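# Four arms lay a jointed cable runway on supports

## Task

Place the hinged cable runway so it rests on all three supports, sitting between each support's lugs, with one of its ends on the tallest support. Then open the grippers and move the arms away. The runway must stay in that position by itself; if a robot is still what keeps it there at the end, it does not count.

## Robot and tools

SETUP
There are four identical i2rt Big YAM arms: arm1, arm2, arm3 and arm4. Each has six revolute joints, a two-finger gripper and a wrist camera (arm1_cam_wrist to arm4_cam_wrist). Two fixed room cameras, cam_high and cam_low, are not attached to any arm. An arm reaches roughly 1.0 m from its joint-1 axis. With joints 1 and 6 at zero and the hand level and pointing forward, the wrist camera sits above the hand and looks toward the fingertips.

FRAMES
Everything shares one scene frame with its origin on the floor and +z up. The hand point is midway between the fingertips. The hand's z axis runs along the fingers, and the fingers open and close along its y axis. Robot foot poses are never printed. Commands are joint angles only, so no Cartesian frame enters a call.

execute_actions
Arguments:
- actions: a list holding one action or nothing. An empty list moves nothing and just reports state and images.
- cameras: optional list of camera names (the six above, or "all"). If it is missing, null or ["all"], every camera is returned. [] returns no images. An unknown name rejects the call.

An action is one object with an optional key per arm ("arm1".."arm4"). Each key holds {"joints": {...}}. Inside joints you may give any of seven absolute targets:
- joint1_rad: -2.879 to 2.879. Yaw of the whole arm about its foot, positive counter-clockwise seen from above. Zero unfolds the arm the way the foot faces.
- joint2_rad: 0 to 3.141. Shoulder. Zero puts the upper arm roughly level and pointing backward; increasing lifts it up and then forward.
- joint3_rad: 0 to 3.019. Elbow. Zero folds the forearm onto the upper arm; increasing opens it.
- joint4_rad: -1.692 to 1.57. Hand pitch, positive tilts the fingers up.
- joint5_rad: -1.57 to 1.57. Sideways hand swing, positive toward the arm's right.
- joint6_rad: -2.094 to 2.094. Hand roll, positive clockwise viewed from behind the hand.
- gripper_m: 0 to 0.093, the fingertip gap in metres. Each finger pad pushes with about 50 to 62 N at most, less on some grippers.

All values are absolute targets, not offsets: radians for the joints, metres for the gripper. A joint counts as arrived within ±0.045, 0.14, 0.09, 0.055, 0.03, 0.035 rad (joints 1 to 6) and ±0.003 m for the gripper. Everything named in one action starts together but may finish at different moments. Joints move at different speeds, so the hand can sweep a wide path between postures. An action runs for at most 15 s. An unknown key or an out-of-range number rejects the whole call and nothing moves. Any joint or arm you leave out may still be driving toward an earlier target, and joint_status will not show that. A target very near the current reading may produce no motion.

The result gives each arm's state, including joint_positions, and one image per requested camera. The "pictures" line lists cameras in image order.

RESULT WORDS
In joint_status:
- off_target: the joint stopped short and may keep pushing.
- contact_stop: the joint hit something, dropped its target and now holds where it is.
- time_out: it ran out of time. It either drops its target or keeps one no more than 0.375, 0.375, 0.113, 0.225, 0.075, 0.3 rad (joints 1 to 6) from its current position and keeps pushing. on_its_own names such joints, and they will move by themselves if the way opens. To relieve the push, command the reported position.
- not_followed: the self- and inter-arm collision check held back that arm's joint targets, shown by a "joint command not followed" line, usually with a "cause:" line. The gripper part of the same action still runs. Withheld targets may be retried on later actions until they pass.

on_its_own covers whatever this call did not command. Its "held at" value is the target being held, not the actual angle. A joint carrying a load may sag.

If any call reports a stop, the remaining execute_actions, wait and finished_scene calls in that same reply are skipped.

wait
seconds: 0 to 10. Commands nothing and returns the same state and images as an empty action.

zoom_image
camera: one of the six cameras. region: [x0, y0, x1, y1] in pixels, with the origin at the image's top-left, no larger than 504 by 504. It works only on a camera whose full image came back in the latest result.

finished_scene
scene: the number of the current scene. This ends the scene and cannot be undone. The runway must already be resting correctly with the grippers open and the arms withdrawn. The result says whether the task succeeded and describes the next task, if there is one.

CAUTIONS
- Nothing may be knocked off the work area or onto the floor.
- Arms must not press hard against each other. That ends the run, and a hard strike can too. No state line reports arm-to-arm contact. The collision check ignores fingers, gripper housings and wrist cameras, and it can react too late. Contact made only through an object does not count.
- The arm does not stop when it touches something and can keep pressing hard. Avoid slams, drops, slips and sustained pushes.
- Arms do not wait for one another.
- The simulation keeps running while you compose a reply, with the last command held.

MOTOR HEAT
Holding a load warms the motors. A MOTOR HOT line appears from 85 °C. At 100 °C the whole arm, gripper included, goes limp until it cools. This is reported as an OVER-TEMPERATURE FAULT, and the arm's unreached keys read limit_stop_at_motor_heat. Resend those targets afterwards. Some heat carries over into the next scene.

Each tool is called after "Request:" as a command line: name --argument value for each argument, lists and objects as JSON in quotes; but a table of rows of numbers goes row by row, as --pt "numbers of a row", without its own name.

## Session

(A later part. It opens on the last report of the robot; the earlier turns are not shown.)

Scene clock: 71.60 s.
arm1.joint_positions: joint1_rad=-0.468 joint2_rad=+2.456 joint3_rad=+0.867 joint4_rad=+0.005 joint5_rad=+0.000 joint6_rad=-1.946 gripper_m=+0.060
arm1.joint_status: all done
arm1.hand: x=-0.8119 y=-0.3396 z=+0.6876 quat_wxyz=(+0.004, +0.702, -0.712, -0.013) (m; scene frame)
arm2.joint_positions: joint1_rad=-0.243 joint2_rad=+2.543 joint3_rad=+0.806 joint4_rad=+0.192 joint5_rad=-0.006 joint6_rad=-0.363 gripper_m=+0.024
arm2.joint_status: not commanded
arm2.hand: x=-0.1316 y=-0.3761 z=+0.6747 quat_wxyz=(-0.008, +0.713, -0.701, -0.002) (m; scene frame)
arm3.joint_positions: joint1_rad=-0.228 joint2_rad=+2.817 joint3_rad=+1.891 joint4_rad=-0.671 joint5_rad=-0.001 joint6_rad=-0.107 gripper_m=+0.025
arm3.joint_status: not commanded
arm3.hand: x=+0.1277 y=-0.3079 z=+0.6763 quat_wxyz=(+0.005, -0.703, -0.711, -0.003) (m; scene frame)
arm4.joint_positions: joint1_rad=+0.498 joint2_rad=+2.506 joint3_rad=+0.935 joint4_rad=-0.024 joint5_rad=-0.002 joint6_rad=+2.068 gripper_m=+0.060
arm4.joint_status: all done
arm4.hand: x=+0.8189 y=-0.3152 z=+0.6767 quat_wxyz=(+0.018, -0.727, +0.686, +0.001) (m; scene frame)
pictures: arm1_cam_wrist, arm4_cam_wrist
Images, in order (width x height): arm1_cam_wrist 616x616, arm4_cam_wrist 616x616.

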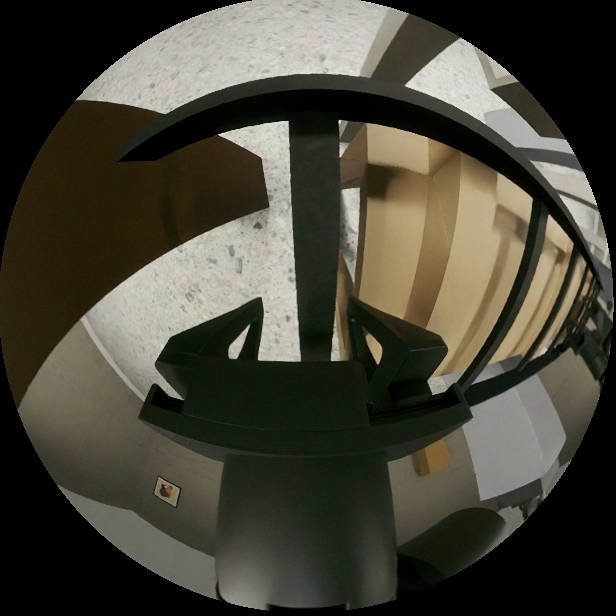

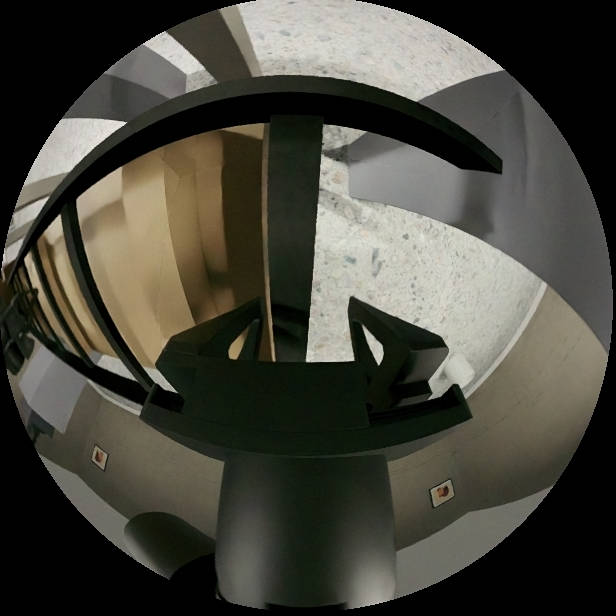

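Request:
execute_actions --actions '[{"arm1":{"joints":{"joint2_rad":2.497,"joint3_rad":0.905,"joint4_rad":0.03}},"arm4":{"joints":{"joint2_rad":2.525,"joint3_rad":0.964}}}]' --cameras '["arm1_cam_wrist","arm4_cam_wrist"]'

Scene clock: 74.73 s.
arm1.joint_positions: joint1_rad=-0.468 joint2_rad=+2.489 joint3_rad=+0.901 joint4_rad=+0.021 joint5_rad=+0.000 joint6_rad=-1.946 gripper_m=+0.060
arm1.joint_status: all done
arm1.hand: x=-0.8022 y=-0.3435 z=+0.6762 quat_wxyz=(+0.001, +0.703, -0.712, -0.005) (m; scene frame)
arm2.joint_positions: joint1_rad=-0.243 joint2_rad=+2.543 joint3_rad=+0.806 joint4_rad=+0.192 joint5_rad=-0.006 joint6_rad=-0.363 gripper_m=+0.024
arm2.joint_status: not commanded
arm2.hand: x=-0.1316 y=-0.3761 z=+0.6747 quat_wxyz=(-0.008, +0.713, -0.701, -0.002) (m; scene frame)
arm3.joint_positions: joint1_rad=-0.228 joint2_rad=+2.817 joint3_rad=+1.891 joint4_rad=-0.671 joint5_rad=-0.001 joint6_rad=-0.107 gripper_m=+0.025
arm3.joint_status: not commanded
arm3.hand: x=+0.1277 y=-0.3079 z=+0.6763 quat_wxyz=(+0.005, -0.703, -0.711, -0.003) (m; scene frame)
arm4.joint_positions: joint1_rad=+0.498 joint2_rad=+2.507 joint3_rad=+0.963 joint4_rad=-0.023 joint5_rad=-0.002 joint6_rad=+2.068 gripper_m=+0.060
arm4.joint_status: all done
arm4.hand: x=+0.8039 y=-0.3245 z=+0.6765 quat_wxyz=(+0.004, -0.727, +0.686, +0.004) (m; scene frame)
pictures: arm1_cam_wrist, arm4_cam_wrist
Images, in order (width x height): arm1_cam_wrist 616x616, arm4_cam_wrist 616x616.

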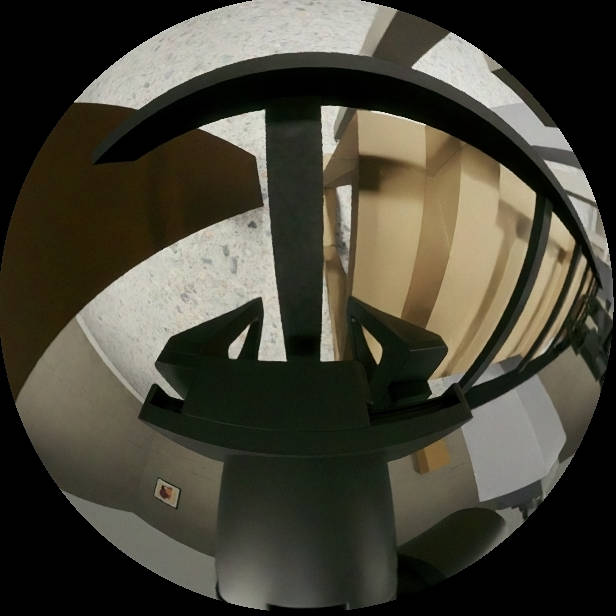

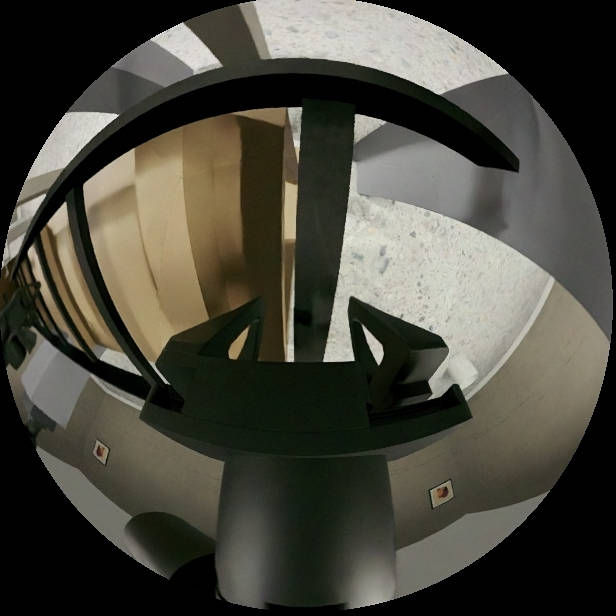

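Request:
execute_actions --actions '[{"arm1":{"joints":{"gripper_m":0}},"arm4":{"joints":{"gripper_m":0,"joint2_rad":2.51}}}]'

Scene clock: 77.33 s.
arm1.joint_positions: joint1_rad=-0.468 joint2_rad=+2.490 joint3_rad=+0.899 joint4_rad=+0.021 joint5_rad=+0.003 joint6_rad=-1.956 gripper_m=+0.025
arm1.joint_status: gripper_m off_target (ended at +0.025, target +0.000)
arm1.hand: x=-0.8042 y=-0.3434 z=+0.6758 quat_wxyz=(+0.003, +0.706, -0.708, -0.006) (m; scene frame)
arm2.joint_positions: joint1_rad=-0.243 joint2_rad=+2.543 joint3_rad=+0.806 joint4_rad=+0.192 joint5_rad=-0.006 joint6_rad=-0.363 gripper_m=+0.024
arm2.joint_status: not commanded
arm2.hand: x=-0.1316 y=-0.3761 z=+0.6747 quat_wxyz=(-0.008, +0.713, -0.701, -0.002) (m; scene frame)
arm3.joint_positions: joint1_rad=-0.228 joint2_rad=+2.817 joint3_rad=+1.891 joint4_rad=-0.671 joint5_rad=-0.001 joint6_rad=-0.107 gripper_m=+0.025
arm3.joint_status: not commanded
arm3.hand: x=+0.1277 y=-0.3079 z=+0.6763 quat_wxyz=(+0.005, -0.703, -0.711, -0.003) (m; scene frame)
arm4.joint_positions: joint1_rad=+0.499 joint2_rad=+2.507 joint3_rad=+0.957 joint4_rad=-0.021 joint5_rad=-0.010 joint6_rad=+2.079 gripper_m=+0.024
arm4.joint_status: gripper_m off_target (ended at +0.024, target +0.000); the others done
arm4.hand: x=+0.8078 y=-0.3241 z=+0.6762 quat_wxyz=(+0.005, -0.724, +0.690, +0.000) (m; scene frame)
pictures: arm1_cam_wrist, arm2_cam_wrist, arm3_cam_wrist, arm4_cam_wrist, cam_high, cam_low
Images, in order (width x height): arm1_cam_wrist 616x616, arm2_cam_wrist 616x616, arm3_cam_wrist 616x616, arm4_cam_wrist 616x616, cam_high 896x504, cam_low 896x504.

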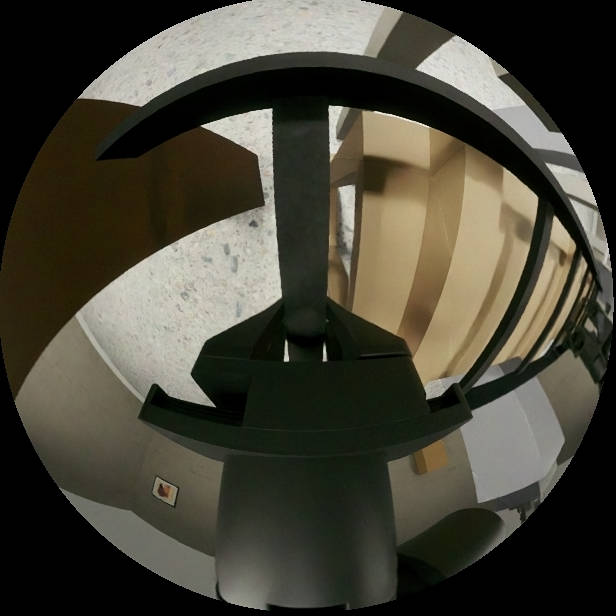

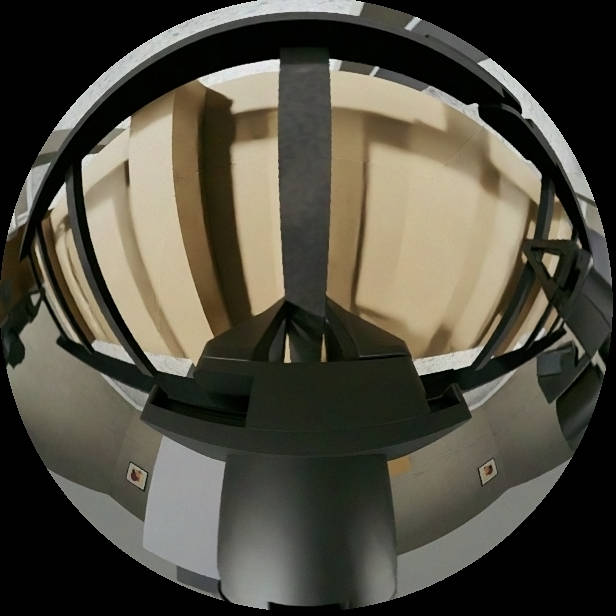

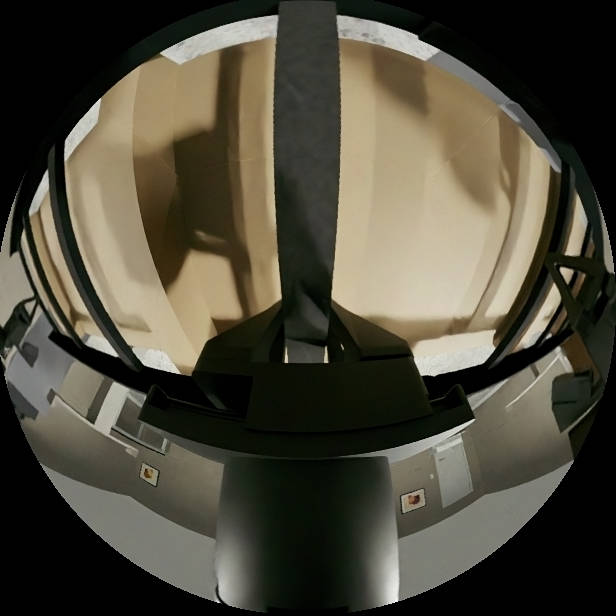

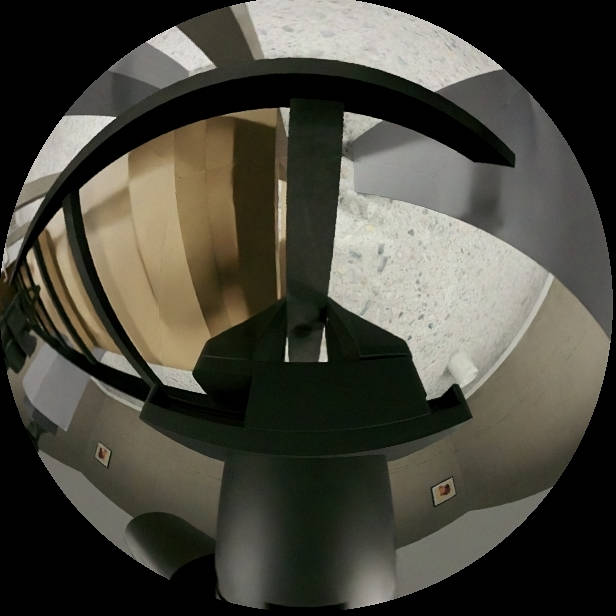

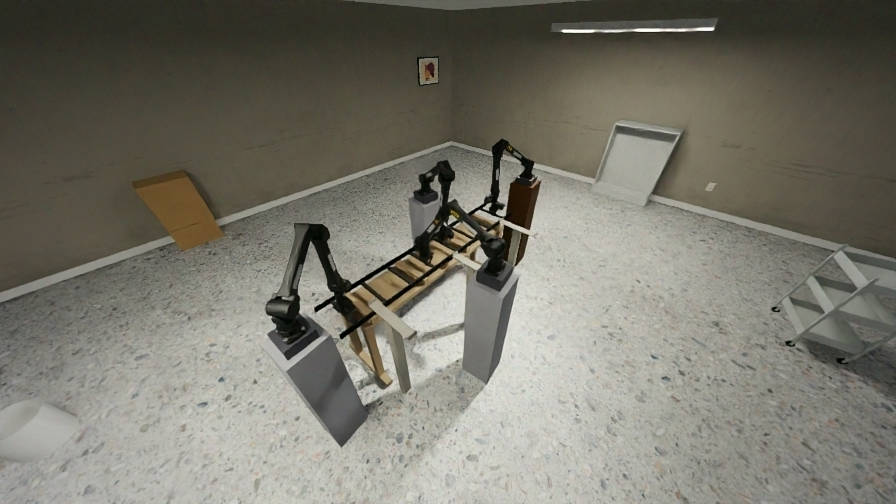

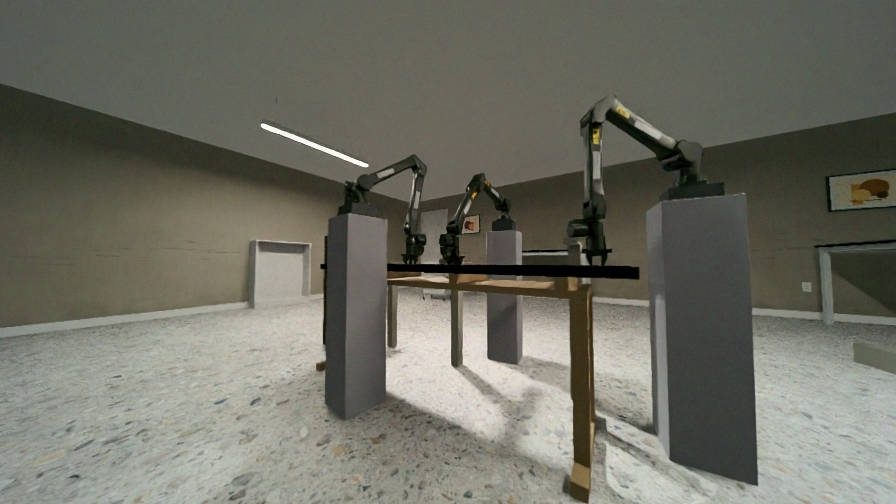

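Request:
zoom_image --camera "cam_low" --region '[520,200,640,270]'

Request:
zoom_image --camera "cam_high" --region '[330,190,570,370]'

Region (520, 200, 640, 270) of cam_low's 896x504 image, scaled by 4.200, with more detail than that image has; it fills the top 294 rows of this view, and the rest is white.

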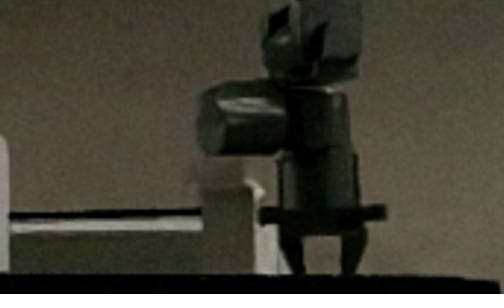

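Region (330, 190, 570, 370) of cam_high's 896x504 image, scaled by 2.100, with more detail than that image has; it fills the top 378 rows of this view, and the rest is white.

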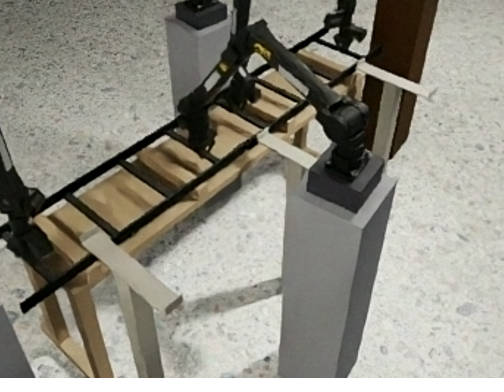

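Request:
execute_actions --actions '[{"arm1":{"joints":{"joint2_rad":2.206,"joint3_rad":0.797,"joint4_rad":-0.11}},"arm2":{"joints":{"joint2_rad":2.24,"joint3_rad":0.688,"joint4_rad":0.06}},"arm3":{"joints":{"joint2_rad":2.575,"joint3_rad":1.795,"joint4_rad":-0.715}},"arm4":{"joints":{"joint2_rad":2.186,"joint3_rad":0.838,"joint4_rad":-0.172}}}]'

Scene clock: 98.00 s.
arm1.joint_positions: joint1_rad=-0.471 joint2_rad=+2.268 joint3_rad=+0.800 joint4_rad=-0.102 joint5_rad=+0.004 joint6_rad=-1.963 gripper_m=+0.025
arm1.joint_status: all done
arm1.hand: x=-0.8041 y=-0.3449 z=+0.7489 quat_wxyz=(+0.003, +0.707, -0.707, -0.006) (m; scene frame)
arm2.joint_positions: joint1_rad=-0.243 joint2_rad=+2.316 joint3_rad=+0.699 joint4_rad=+0.072 joint5_rad=+0.002 joint6_rad=-0.368 gripper_m=+0.024
arm2.joint_status: all done
arm2.hand: x=-0.1303 y=-0.3746 z=+0.7450 quat_wxyz=(-0.010, +0.715, -0.699, +0.002) (m; scene frame)
arm3.joint_positions: joint1_rad=-0.227 joint2_rad=+2.652 joint3_rad=+1.776 joint4_rad=-0.716 joint5_rad=-0.005 joint6_rad=-0.108 gripper_m=+0.025
arm3.joint_status: all done
arm3.hand: x=+0.1295 y=-0.3082 z=+0.7494 quat_wxyz=(+0.003, -0.702, -0.712, -0.002) (m; scene frame)
arm4.joint_positions: joint1_rad=+0.496 joint2_rad=+2.246 joint3_rad=+0.839 joint4_rad=-0.162 joint5_rad=-0.006 joint6_rad=+2.080 gripper_m=+0.024
arm4.joint_status: all done
arm4.hand: x=+0.8076 y=-0.3238 z=+0.7647 quat_wxyz=(+0.005, -0.723, +0.691, +0.002) (m; scene frame)
pictures: arm1_cam_wrist, arm2_cam_wrist, arm3_cam_wrist, arm4_cam_wrist, cam_high, cam_low
Images, in order (width x height): arm1_cam_wrist 616x616, arm2_cam_wrist 616x616, arm3_cam_wrist 616x616, arm4_cam_wrist 616x616, cam_high 896x504, cam_low 896x504.

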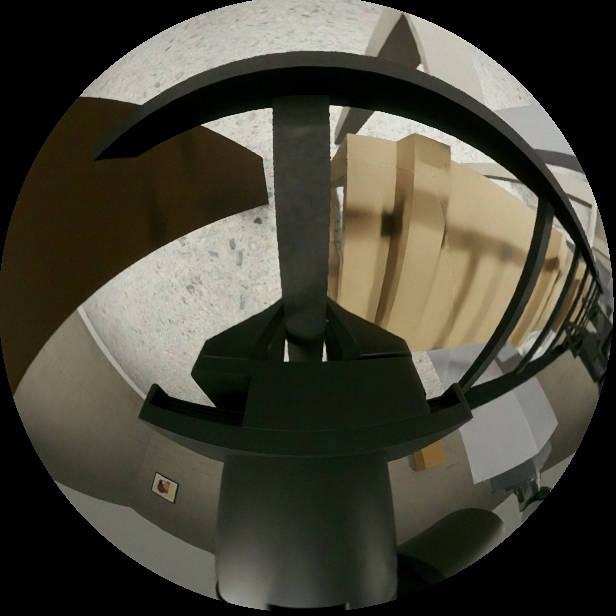

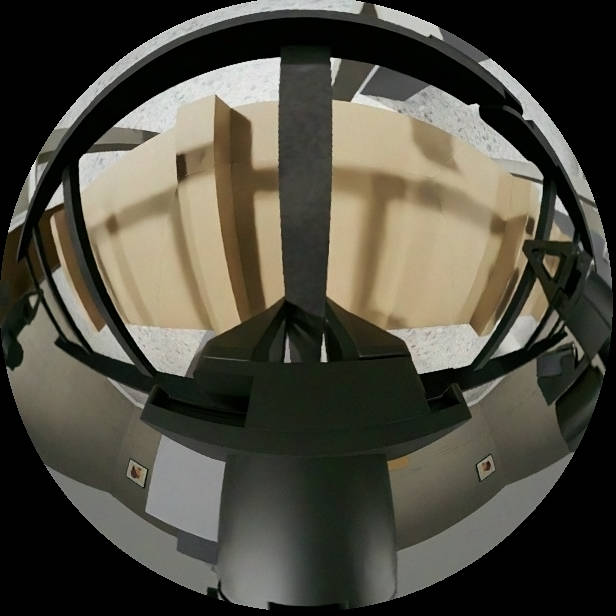

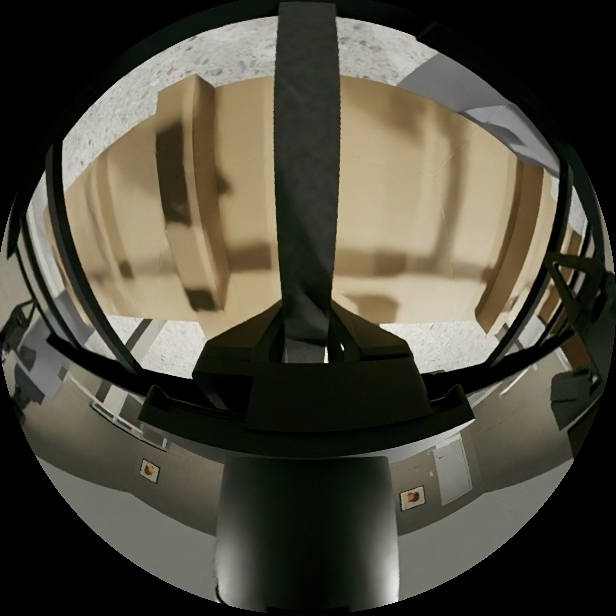

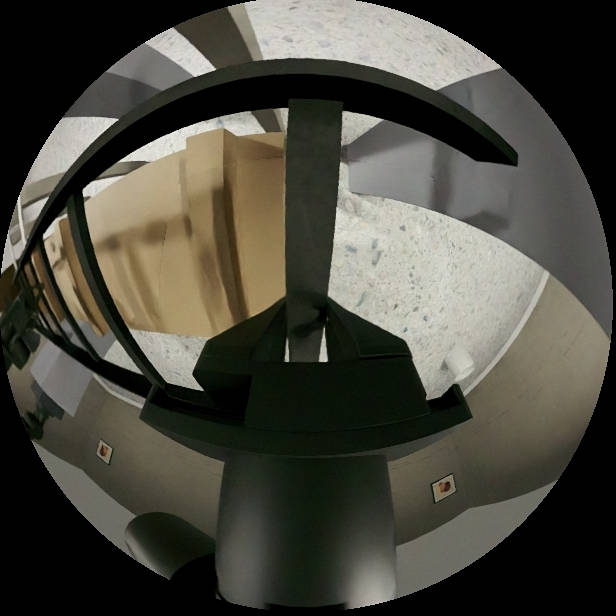

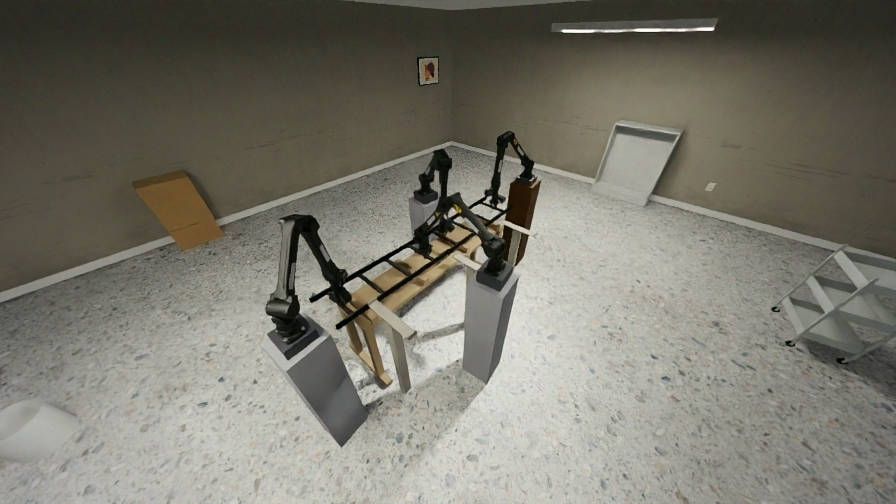

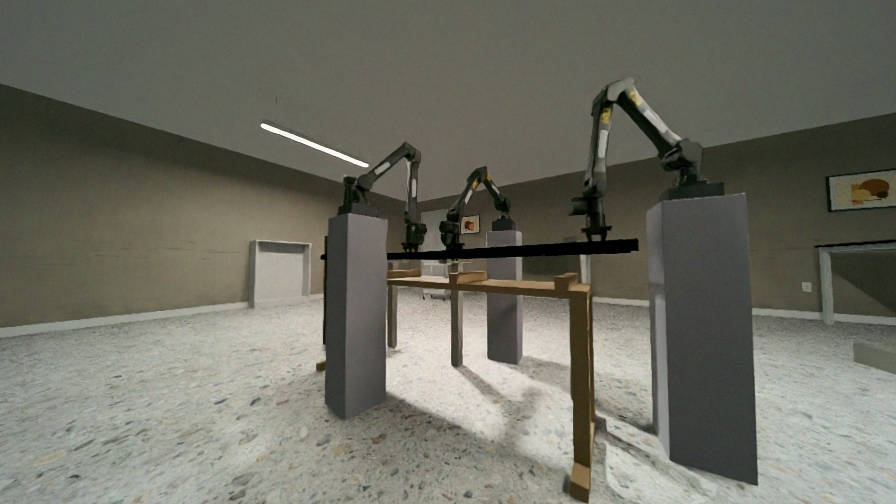

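Request:
execute_actions --actions '[{"arm1":{"joints":{"joint2_rad":2.06,"joint3_rad":0.752,"joint4_rad":-0.21}},"arm2":{"joints":{"joint2_rad":2.065,"joint3_rad":0.627,"joint4_rad":-0.052}},"arm3":{"joints":{"joint1_rad":-0.255,"joint2_rad":2.458,"joint3_rad":1.73,"joint4_rad":-0.768,"joint5_rad":-0.075,"joint6_rad":-0.13}},"arm4":{"joints":{"joint1_rad":0.475,"joint2_rad":1.945,"joint3_rad":0.865,"joint4_rad":-0.494,"joint5_rad":-0.04}}}]' --cameras '["cam_low"]'

Request:
execute_actions --actions '[{"arm1":{"joints":{"joint2_rad":1.948,"joint3_rad":0.731,"joint4_rad":-0.302}},"arm2":{"joints":{"joint2_rad":1.938,"joint3_rad":0.599,"joint4_rad":-0.15}},"arm3":{"joints":{"joint1_rad":-0.275,"joint2_rad":2.378,"joint3_rad":1.70,"joint4_rad":-0.818,"joint5_rad":-0.145,"joint6_rad":-0.15}},"arm4":{"joints":{"joint1_rad":0.458,"joint2_rad":1.733,"joint3_rad":0.905,"joint4_rad":-0.803,"joint5_rad":-0.076,"joint6_rad":2.07}}}]'

Scene clock: 114.87 s.
arm1.joint_positions: joint1_rad=-0.473 joint2_rad=+2.120 joint3_rad=+0.746 joint4_rad=-0.201 joint5_rad=+0.005 joint6_rad=-1.962 gripper_m=+0.025
arm1.joint_status: all done
arm1.hand: x=-0.8088 y=-0.3439 z=+0.7951 quat_wxyz=(+0.005, +0.706, -0.708, -0.008) (m; scene frame)
arm2.joint_positions: joint1_rad=-0.238 joint2_rad=+2.148 joint3_rad=+0.636 joint4_rad=-0.033 joint5_rad=-0.005 joint6_rad=-0.362 gripper_m=+0.024
arm2.joint_status: all done
arm2.hand: x=-0.1340 y=-0.3761 z=+0.7933 quat_wxyz=(-0.009, +0.715, -0.699, -0.002) (m; scene frame)
arm3.joint_positions: joint1_rad=-0.251 joint2_rad=+2.540 joint3_rad=+1.718 joint4_rad=-0.762 joint5_rad=-0.073 joint6_rad=-0.128 gripper_m=+0.025
arm3.joint_status: all done
arm3.hand: x=+0.1262 y=-0.3095 z=+0.8039 quat_wxyz=(-0.027, -0.703, -0.710, -0.020) (m; scene frame)
arm4.joint_positions: joint1_rad=+0.480 joint2_rad=+1.999 joint3_rad=+0.842 joint4_rad=-0.467 joint5_rad=-0.043 joint6_rad=+2.074 gripper_m=+0.024
arm4.joint_status: all done
arm4.hand: x=+0.8012 y=-0.3291 z=+0.8556 quat_wxyz=(+0.026, -0.718, +0.695, -0.023) (m; scene frame)
pictures: cam_low
Images, in order (width x height): cam_low 896x504.

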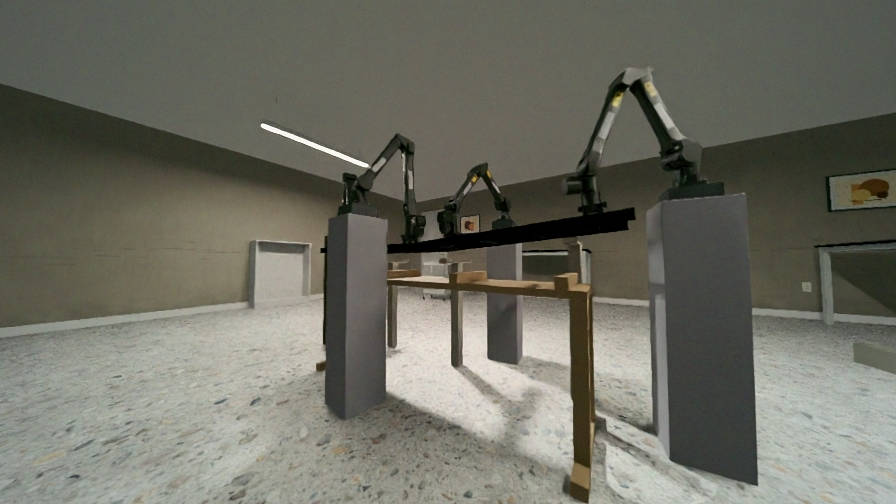

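Scene clock: 117.10 s.
arm1.joint_positions: joint1_rad=-0.473 joint2_rad=+2.009 joint3_rad=+0.726 joint4_rad=-0.288 joint5_rad=+0.002 joint6_rad=-1.961 gripper_m=+0.025
arm1.joint_status: all done
arm1.hand: x=-0.8068 y=-0.3443 z=+0.8300 quat_wxyz=(+0.002, +0.706, -0.708, -0.007) (m; scene frame)
arm2.joint_positions: joint1_rad=-0.241 joint2_rad=+2.021 joint3_rad=+0.607 joint4_rad=-0.128 joint5_rad=+0.005 joint6_rad=-0.362 gripper_m=+0.024
arm2.joint_status: all done
arm2.hand: x=-0.1318 y=-0.3765 z=+0.8285 quat_wxyz=(-0.012, +0.714, -0.700, +0.002) (m; scene frame)
arm3.joint_positions: joint1_rad=-0.265 joint2_rad=+2.457 joint3_rad=+1.687 joint4_rad=-0.812 joint5_rad=-0.141 joint6_rad=-0.143 gripper_m=+0.025
arm3.joint_status: all done
arm3.hand: x=+0.1292 y=-0.3098 z=+0.8477 quat_wxyz=(-0.055, -0.702, -0.709, -0.040) (m; scene frame)
arm4.joint_positions: joint1_rad=+0.464 joint2_rad=+1.786 joint3_rad=+0.877 joint4_rad=-0.746 joint5_rad=-0.071 joint6_rad=+2.065 gripper_m=+0.024
arm4.joint_status: joint4_rad time_out (moved -0.279 of -0.336); the others done
arm4.on_its_own: joint4_rad reads -0.746 and still pushes toward -0.803 since a time_out
arm4.hand: x=+0.7990 y=-0.3303 z=+0.9436 quat_wxyz=(+0.037, -0.715, +0.697, -0.041) (m; scene frame)
pictures: arm1_cam_wrist, arm2_cam_wrist, arm3_cam_wrist, arm4_cam_wrist, cam_high, cam_low
Images, in order (width x height): arm1_cam_wrist 616x616, arm2_cam_wrist 616x616, arm3_cam_wrist 616x616, arm4_cam_wrist 616x616, cam_high 896x504, cam_low 896x504.

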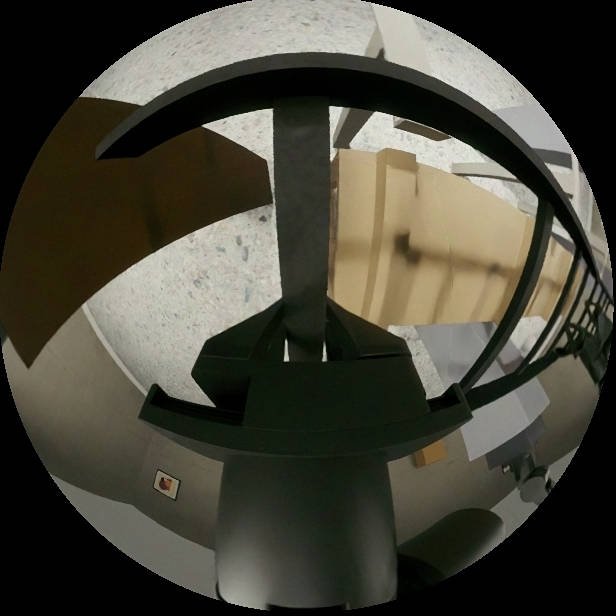

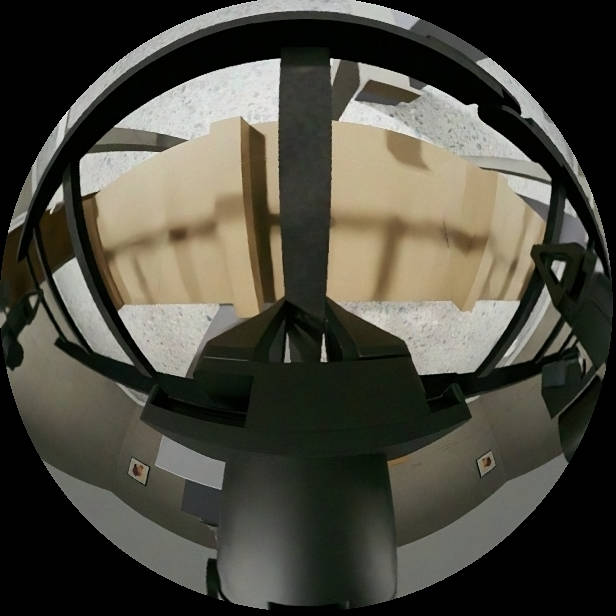

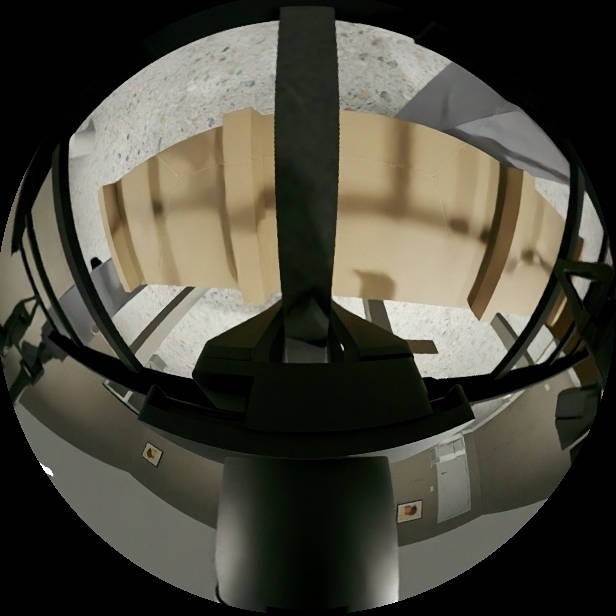

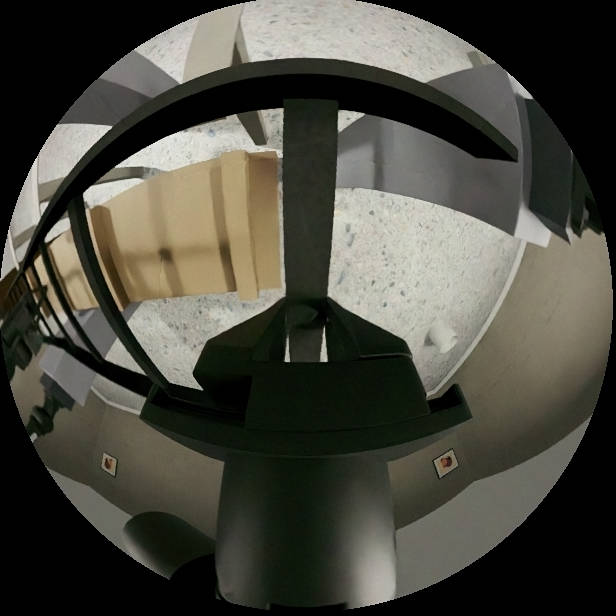

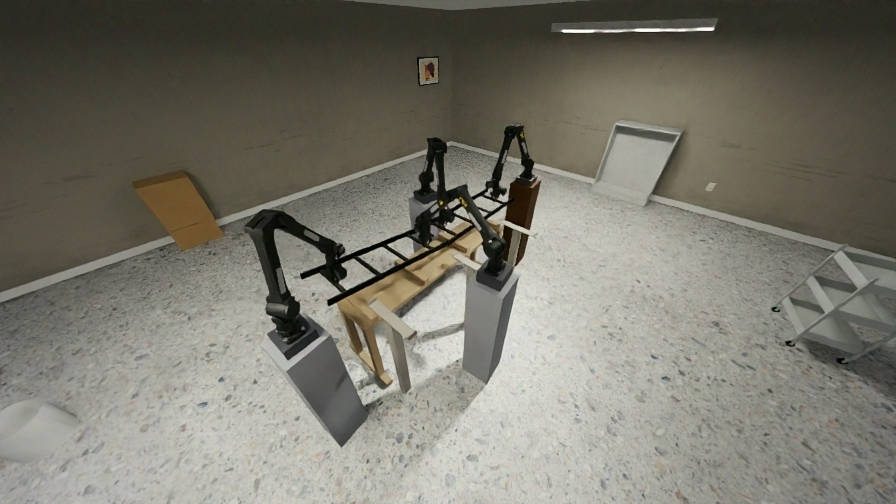

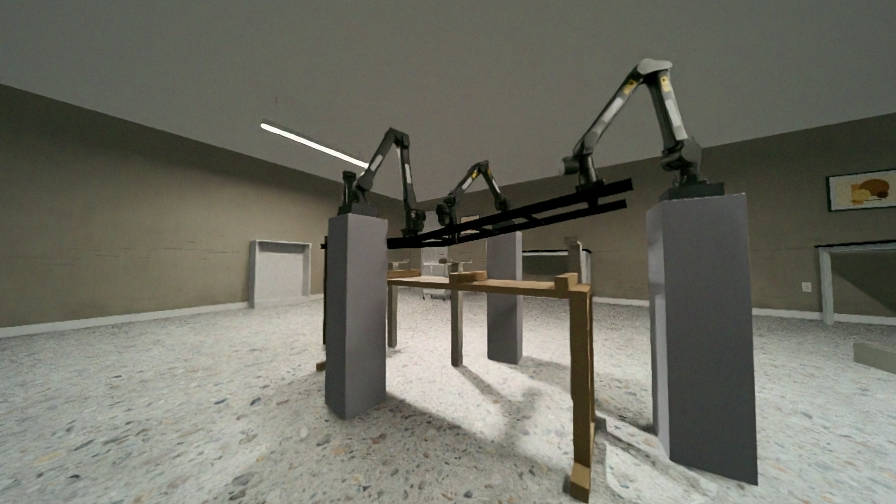

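Request:
execute_actions --actions '[{"arm1":{"joints":{"joint1_rad":-0.28,"joint2_rad":1.932,"joint3_rad":0.682,"joint4_rad":-0.255,"joint6_rad":-1.76}},"arm2":{"joints":{"joint1_rad":-0.175,"joint2_rad":1.995,"joint3_rad":0.81,"joint4_rad":-0.265,"joint6_rad":-0.295}},"arm3":{"joints":{"joint1_rad":-0.285,"joint2_rad":2.275,"joint3_rad":1.46,"joint4_rad":-0.665,"joint6_rad":-0.155}},"arm4":{"joints":{"joint1_rad":0.31,"joint2_rad":1.69,"joint3_rad":0.815,"joint4_rad":-0.755,"joint5_rad":-0.048,"joint6_rad":1.91}}}]' --cameras '["cam_low","cam_high"]'

Scene clock: 140.80 s.
arm1.joint_positions: joint1_rad=-0.275 joint2_rad=+2.002 joint3_rad=+0.681 joint4_rad=-0.254 joint5_rad=-0.002 joint6_rad=-1.766 gripper_m=+0.025
arm1.joint_status: all done
arm1.hand: x=-0.8035 y=-0.2737 z=+0.8283 quat_wxyz=(+0.002, +0.707, -0.707, -0.009) (m; scene frame)
arm2.joint_positions: joint1_rad=-0.190 joint2_rad=+2.076 joint3_rad=+0.793 joint4_rad=-0.248 joint5_rad=-0.003 joint6_rad=-0.309 gripper_m=+0.024
arm2.joint_status: all done
arm2.hand: x=-0.1286 y=-0.3059 z=+0.8257 quat_wxyz=(-0.015, +0.713, -0.701, -0.004) (m; scene frame)
arm3.joint_positions: joint1_rad=-0.276 joint2_rad=+2.353 joint3_rad=+1.433 joint4_rad=-0.683 joint5_rad=-0.139 joint6_rad=-0.156 gripper_m=+0.025
arm3.joint_status: all done
arm3.hand: x=+0.1318 y=-0.2408 z=+0.8426 quat_wxyz=(-0.049, -0.701, -0.710, -0.047) (m; scene frame)
arm4.joint_positions: joint1_rad=+0.309 joint2_rad=+1.758 joint3_rad=+0.796 joint4_rad=-0.729 joint5_rad=-0.045 joint6_rad=+1.909 gripper_m=+0.024
arm4.joint_status: all done
arm4.hand: x=+0.8026 y=-0.2606 z=+0.9375 quat_wxyz=(+0.051, -0.714, +0.697, -0.041) (m; scene frame)
pictures: cam_high, cam_low
Images, in order (width x height): cam_high 896x504, cam_low 896x504.

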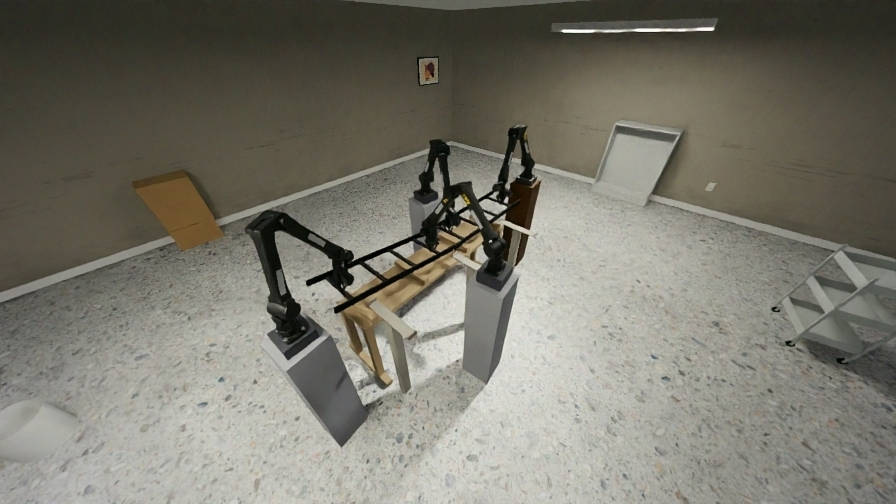

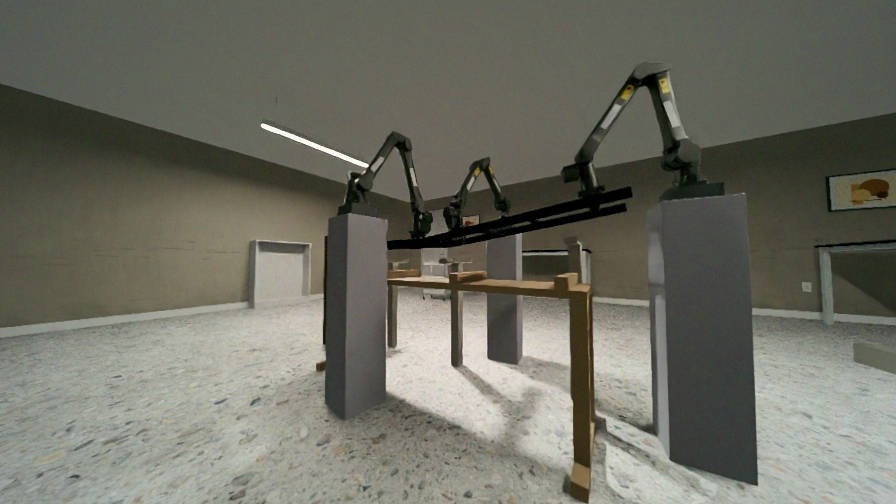

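Request:
execute_actions --actions '[{"arm1":{"joints":{"joint1_rad":-0.09,"joint2_rad":1.92,"joint3_rad":0.659,"joint4_rad":-0.24,"joint6_rad":-1.57}},"arm2":{"joints":{"joint1_rad":-0.125,"joint2_rad":2.035,"joint3_rad":0.975,"joint4_rad":-0.395,"joint6_rad":-0.24}},"arm3":{"joints":{"joint1_rad":-0.31,"joint2_rad":2.18,"joint3_rad":1.255,"joint4_rad":-0.535,"joint6_rad":-0.17}},"arm4":{"joints":{"joint1_rad":0.155,"joint2_rad":1.65,"joint3_rad":0.785,"joint4_rad":-0.755,"joint5_rad":-0.025,"joint6_rad":1.768}}}]' --cameras '["cam_low","arm1_cam_wrist","arm2_cam_wrist","arm4_cam_wrist"]'

Scene clock: 144.40 s.
arm1.joint_positions: joint1_rad=-0.088 joint2_rad=+1.988 joint3_rad=+0.652 joint4_rad=-0.242 joint5_rad=+0.001 joint6_rad=-1.576 gripper_m=+0.025
arm1.joint_status: all done
arm1.hand: x=-0.8075 y=-0.2119 z=+0.8306 quat_wxyz=(+0.004, +0.706, -0.708, -0.009) (m; scene frame)
arm2.joint_positions: joint1_rad=-0.141 joint2_rad=+2.116 joint3_rad=+0.951 joint4_rad=-0.368 joint5_rad=+0.000 joint6_rad=-0.256 gripper_m=+0.024
arm2.joint_status: all done
arm2.hand: x=-0.1332 y=-0.2489 z=+0.8304 quat_wxyz=(-0.014, +0.711, -0.703, -0.003) (m; scene frame)
arm3.joint_positions: joint1_rad=-0.300 joint2_rad=+2.262 joint3_rad=+1.225 joint4_rad=-0.553 joint5_rad=-0.139 joint6_rad=-0.174 gripper_m=+0.025
arm3.joint_status: all done
arm3.hand: x=+0.1279 y=-0.1845 z=+0.8445 quat_wxyz=(-0.053, -0.703, -0.708, -0.041) (m; scene frame)
arm4.joint_positions: joint1_rad=+0.158 joint2_rad=+1.722 joint3_rad=+0.760 joint4_rad=-0.728 joint5_rad=-0.028 joint6_rad=+1.764 gripper_m=+0.024
arm4.joint_status: all done
arm4.hand: x=+0.7985 y=-0.2051 z=+0.9428 quat_wxyz=(+0.048, -0.713, +0.699, -0.040) (m; scene frame)
pictures: arm1_cam_wrist, arm2_cam_wrist, arm4_cam_wrist, cam_low
Images, in order (width x height): arm1_cam_wrist 616x616, arm2_cam_wrist 616x616, arm4_cam_wrist 616x616, cam_low 896x504.

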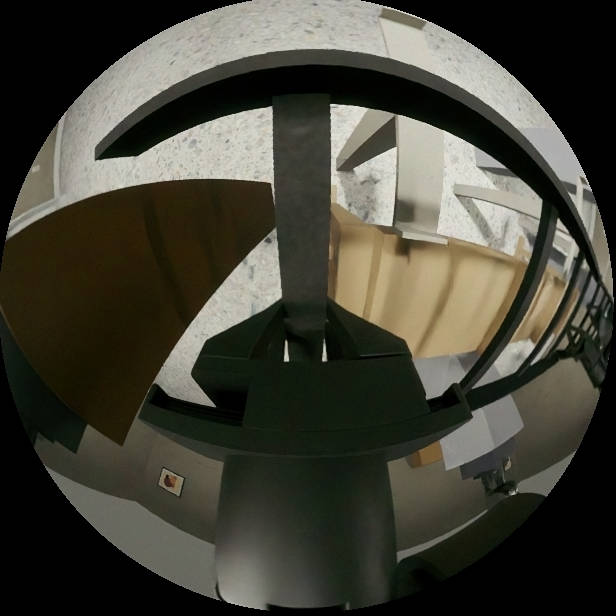

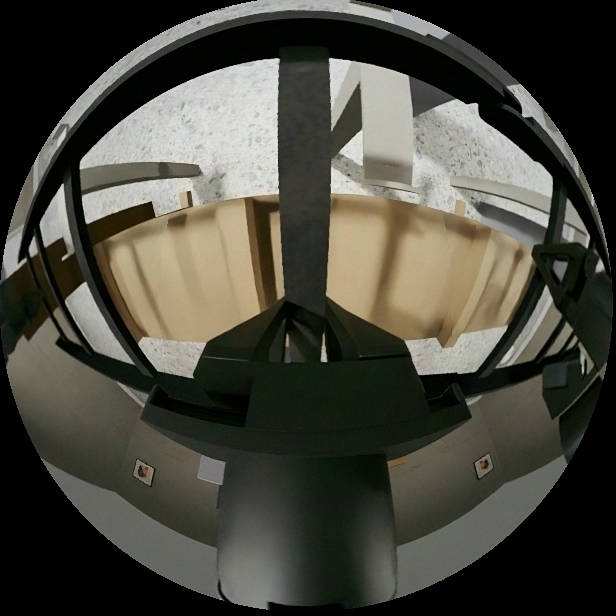

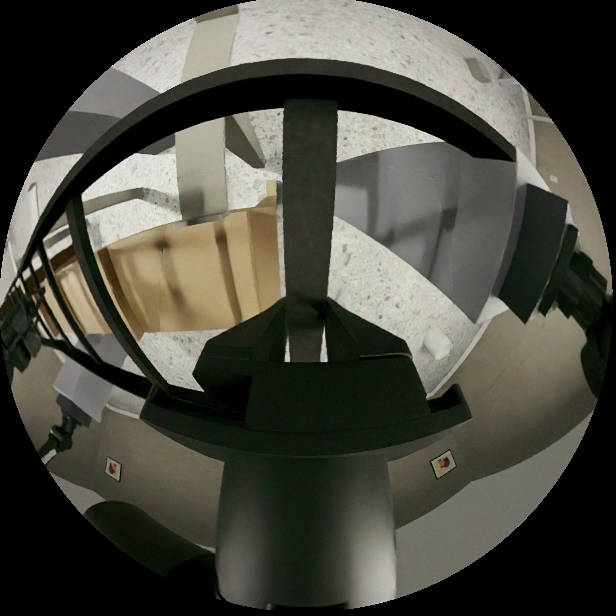

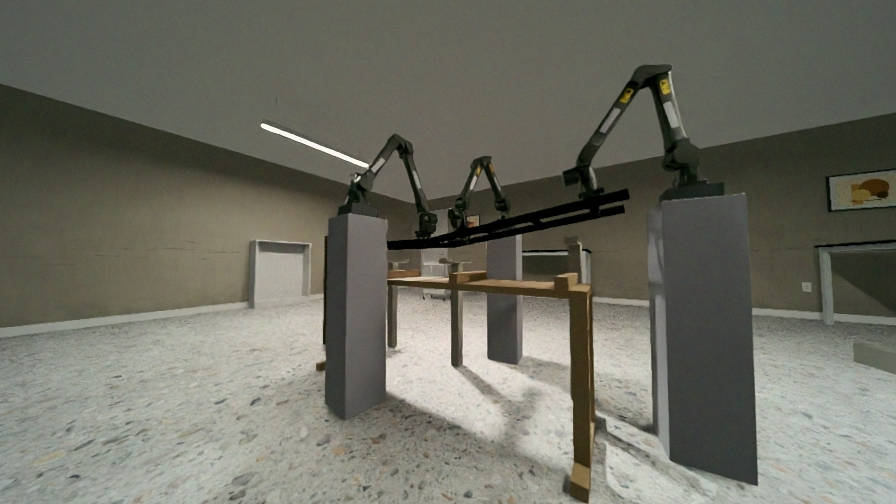

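Request:
execute_actions --actions '[{"arm1":{"joints":{"joint1_rad":0.285,"joint2_rad":1.945,"joint3_rad":0.74,"joint4_rad":-0.295,"joint6_rad":-1.195}},"arm2":{"joints":{"joint1_rad":-0.07,"joint2_rad":2.20,"joint3_rad":1.385,"joint4_rad":-0.63,"joint6_rad":-0.18}},"arm3":{"joints":{"joint1_rad":-0.363,"joint2_rad":2.055,"joint3_rad":0.885,"joint4_rad":-0.325,"joint6_rad":-0.222}},"arm4":{"joints":{"joint1_rad":-0.185,"joint2_rad":1.648,"joint3_rad":0.78,"joint4_rad":-0.75,"joint5_rad":0.022,"joint6_rad":1.427}}}]' --cameras '["cam_low","cam_high"]'

Scene clock: 148.97 s.
arm1.joint_positions: joint1_rad=+0.290 joint2_rad=+1.993 joint3_rad=+0.705 joint4_rad=-0.287 joint5_rad=+0.000 joint6_rad=-1.212 gripper_m=+0.025
arm1.joint_status: all done
arm1.hand: x=-0.8108 y=-0.0848 z=+0.8350 quat_wxyz=(+0.003, +0.711, -0.703, -0.008) (m; scene frame)
arm2.joint_positions: joint1_rad=-0.085 joint2_rad=+2.278 joint3_rad=+1.339 joint4_rad=-0.593 joint5_rad=-0.005 joint6_rad=-0.198 gripper_m=+0.024
arm2.joint_status: all done
arm2.hand: x=-0.1357 y=-0.1268 z=+0.8273 quat_wxyz=(-0.013, +0.711, -0.703, -0.007) (m; scene frame)
arm3.joint_positions: joint1_rad=-0.355 joint2_rad=+2.140 joint3_rad=+0.860 joint4_rad=-0.331 joint5_rad=-0.136 joint6_rad=-0.228 gripper_m=+0.025
arm3.joint_status: all done
arm3.hand: x=+0.1266 y=-0.0608 z=+0.8396 quat_wxyz=(-0.049, -0.704, -0.707, -0.046) (m; scene frame)
arm4.joint_positions: joint1_rad=-0.185 joint2_rad=+1.719 joint3_rad=+0.752 joint4_rad=-0.731 joint5_rad=+0.021 joint6_rad=+1.429 gripper_m=+0.024
arm4.joint_status: all done
arm4.hand: x=+0.7975 y=-0.0831 z=+0.9443 quat_wxyz=(+0.053, -0.711, +0.700, -0.039) (m; scene frame)
pictures: cam_high, cam_low
Images, in order (width x height): cam_high 896x504, cam_low 896x504.

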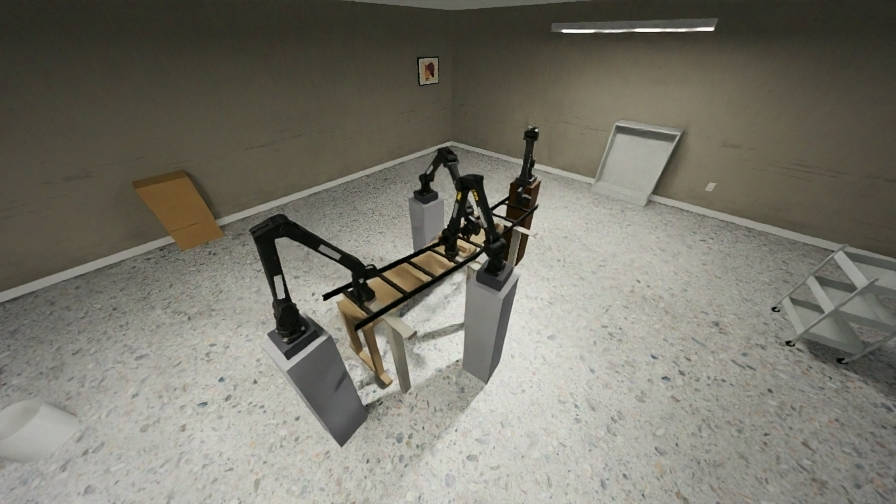

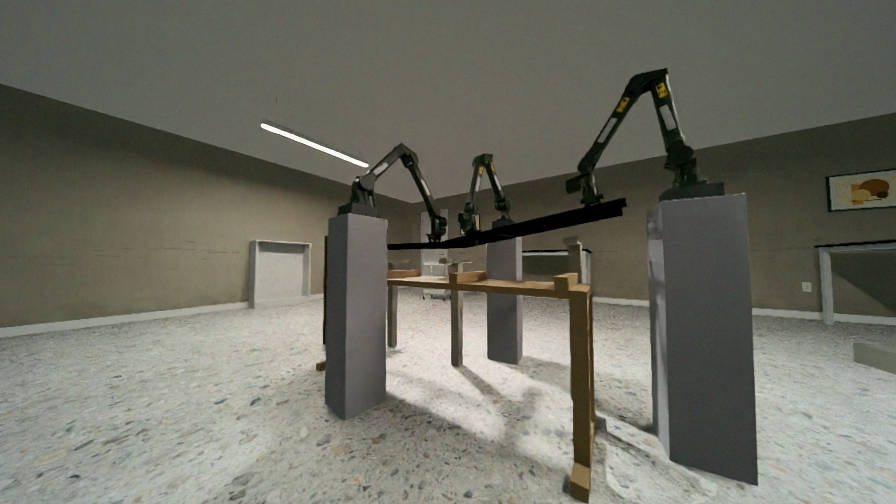

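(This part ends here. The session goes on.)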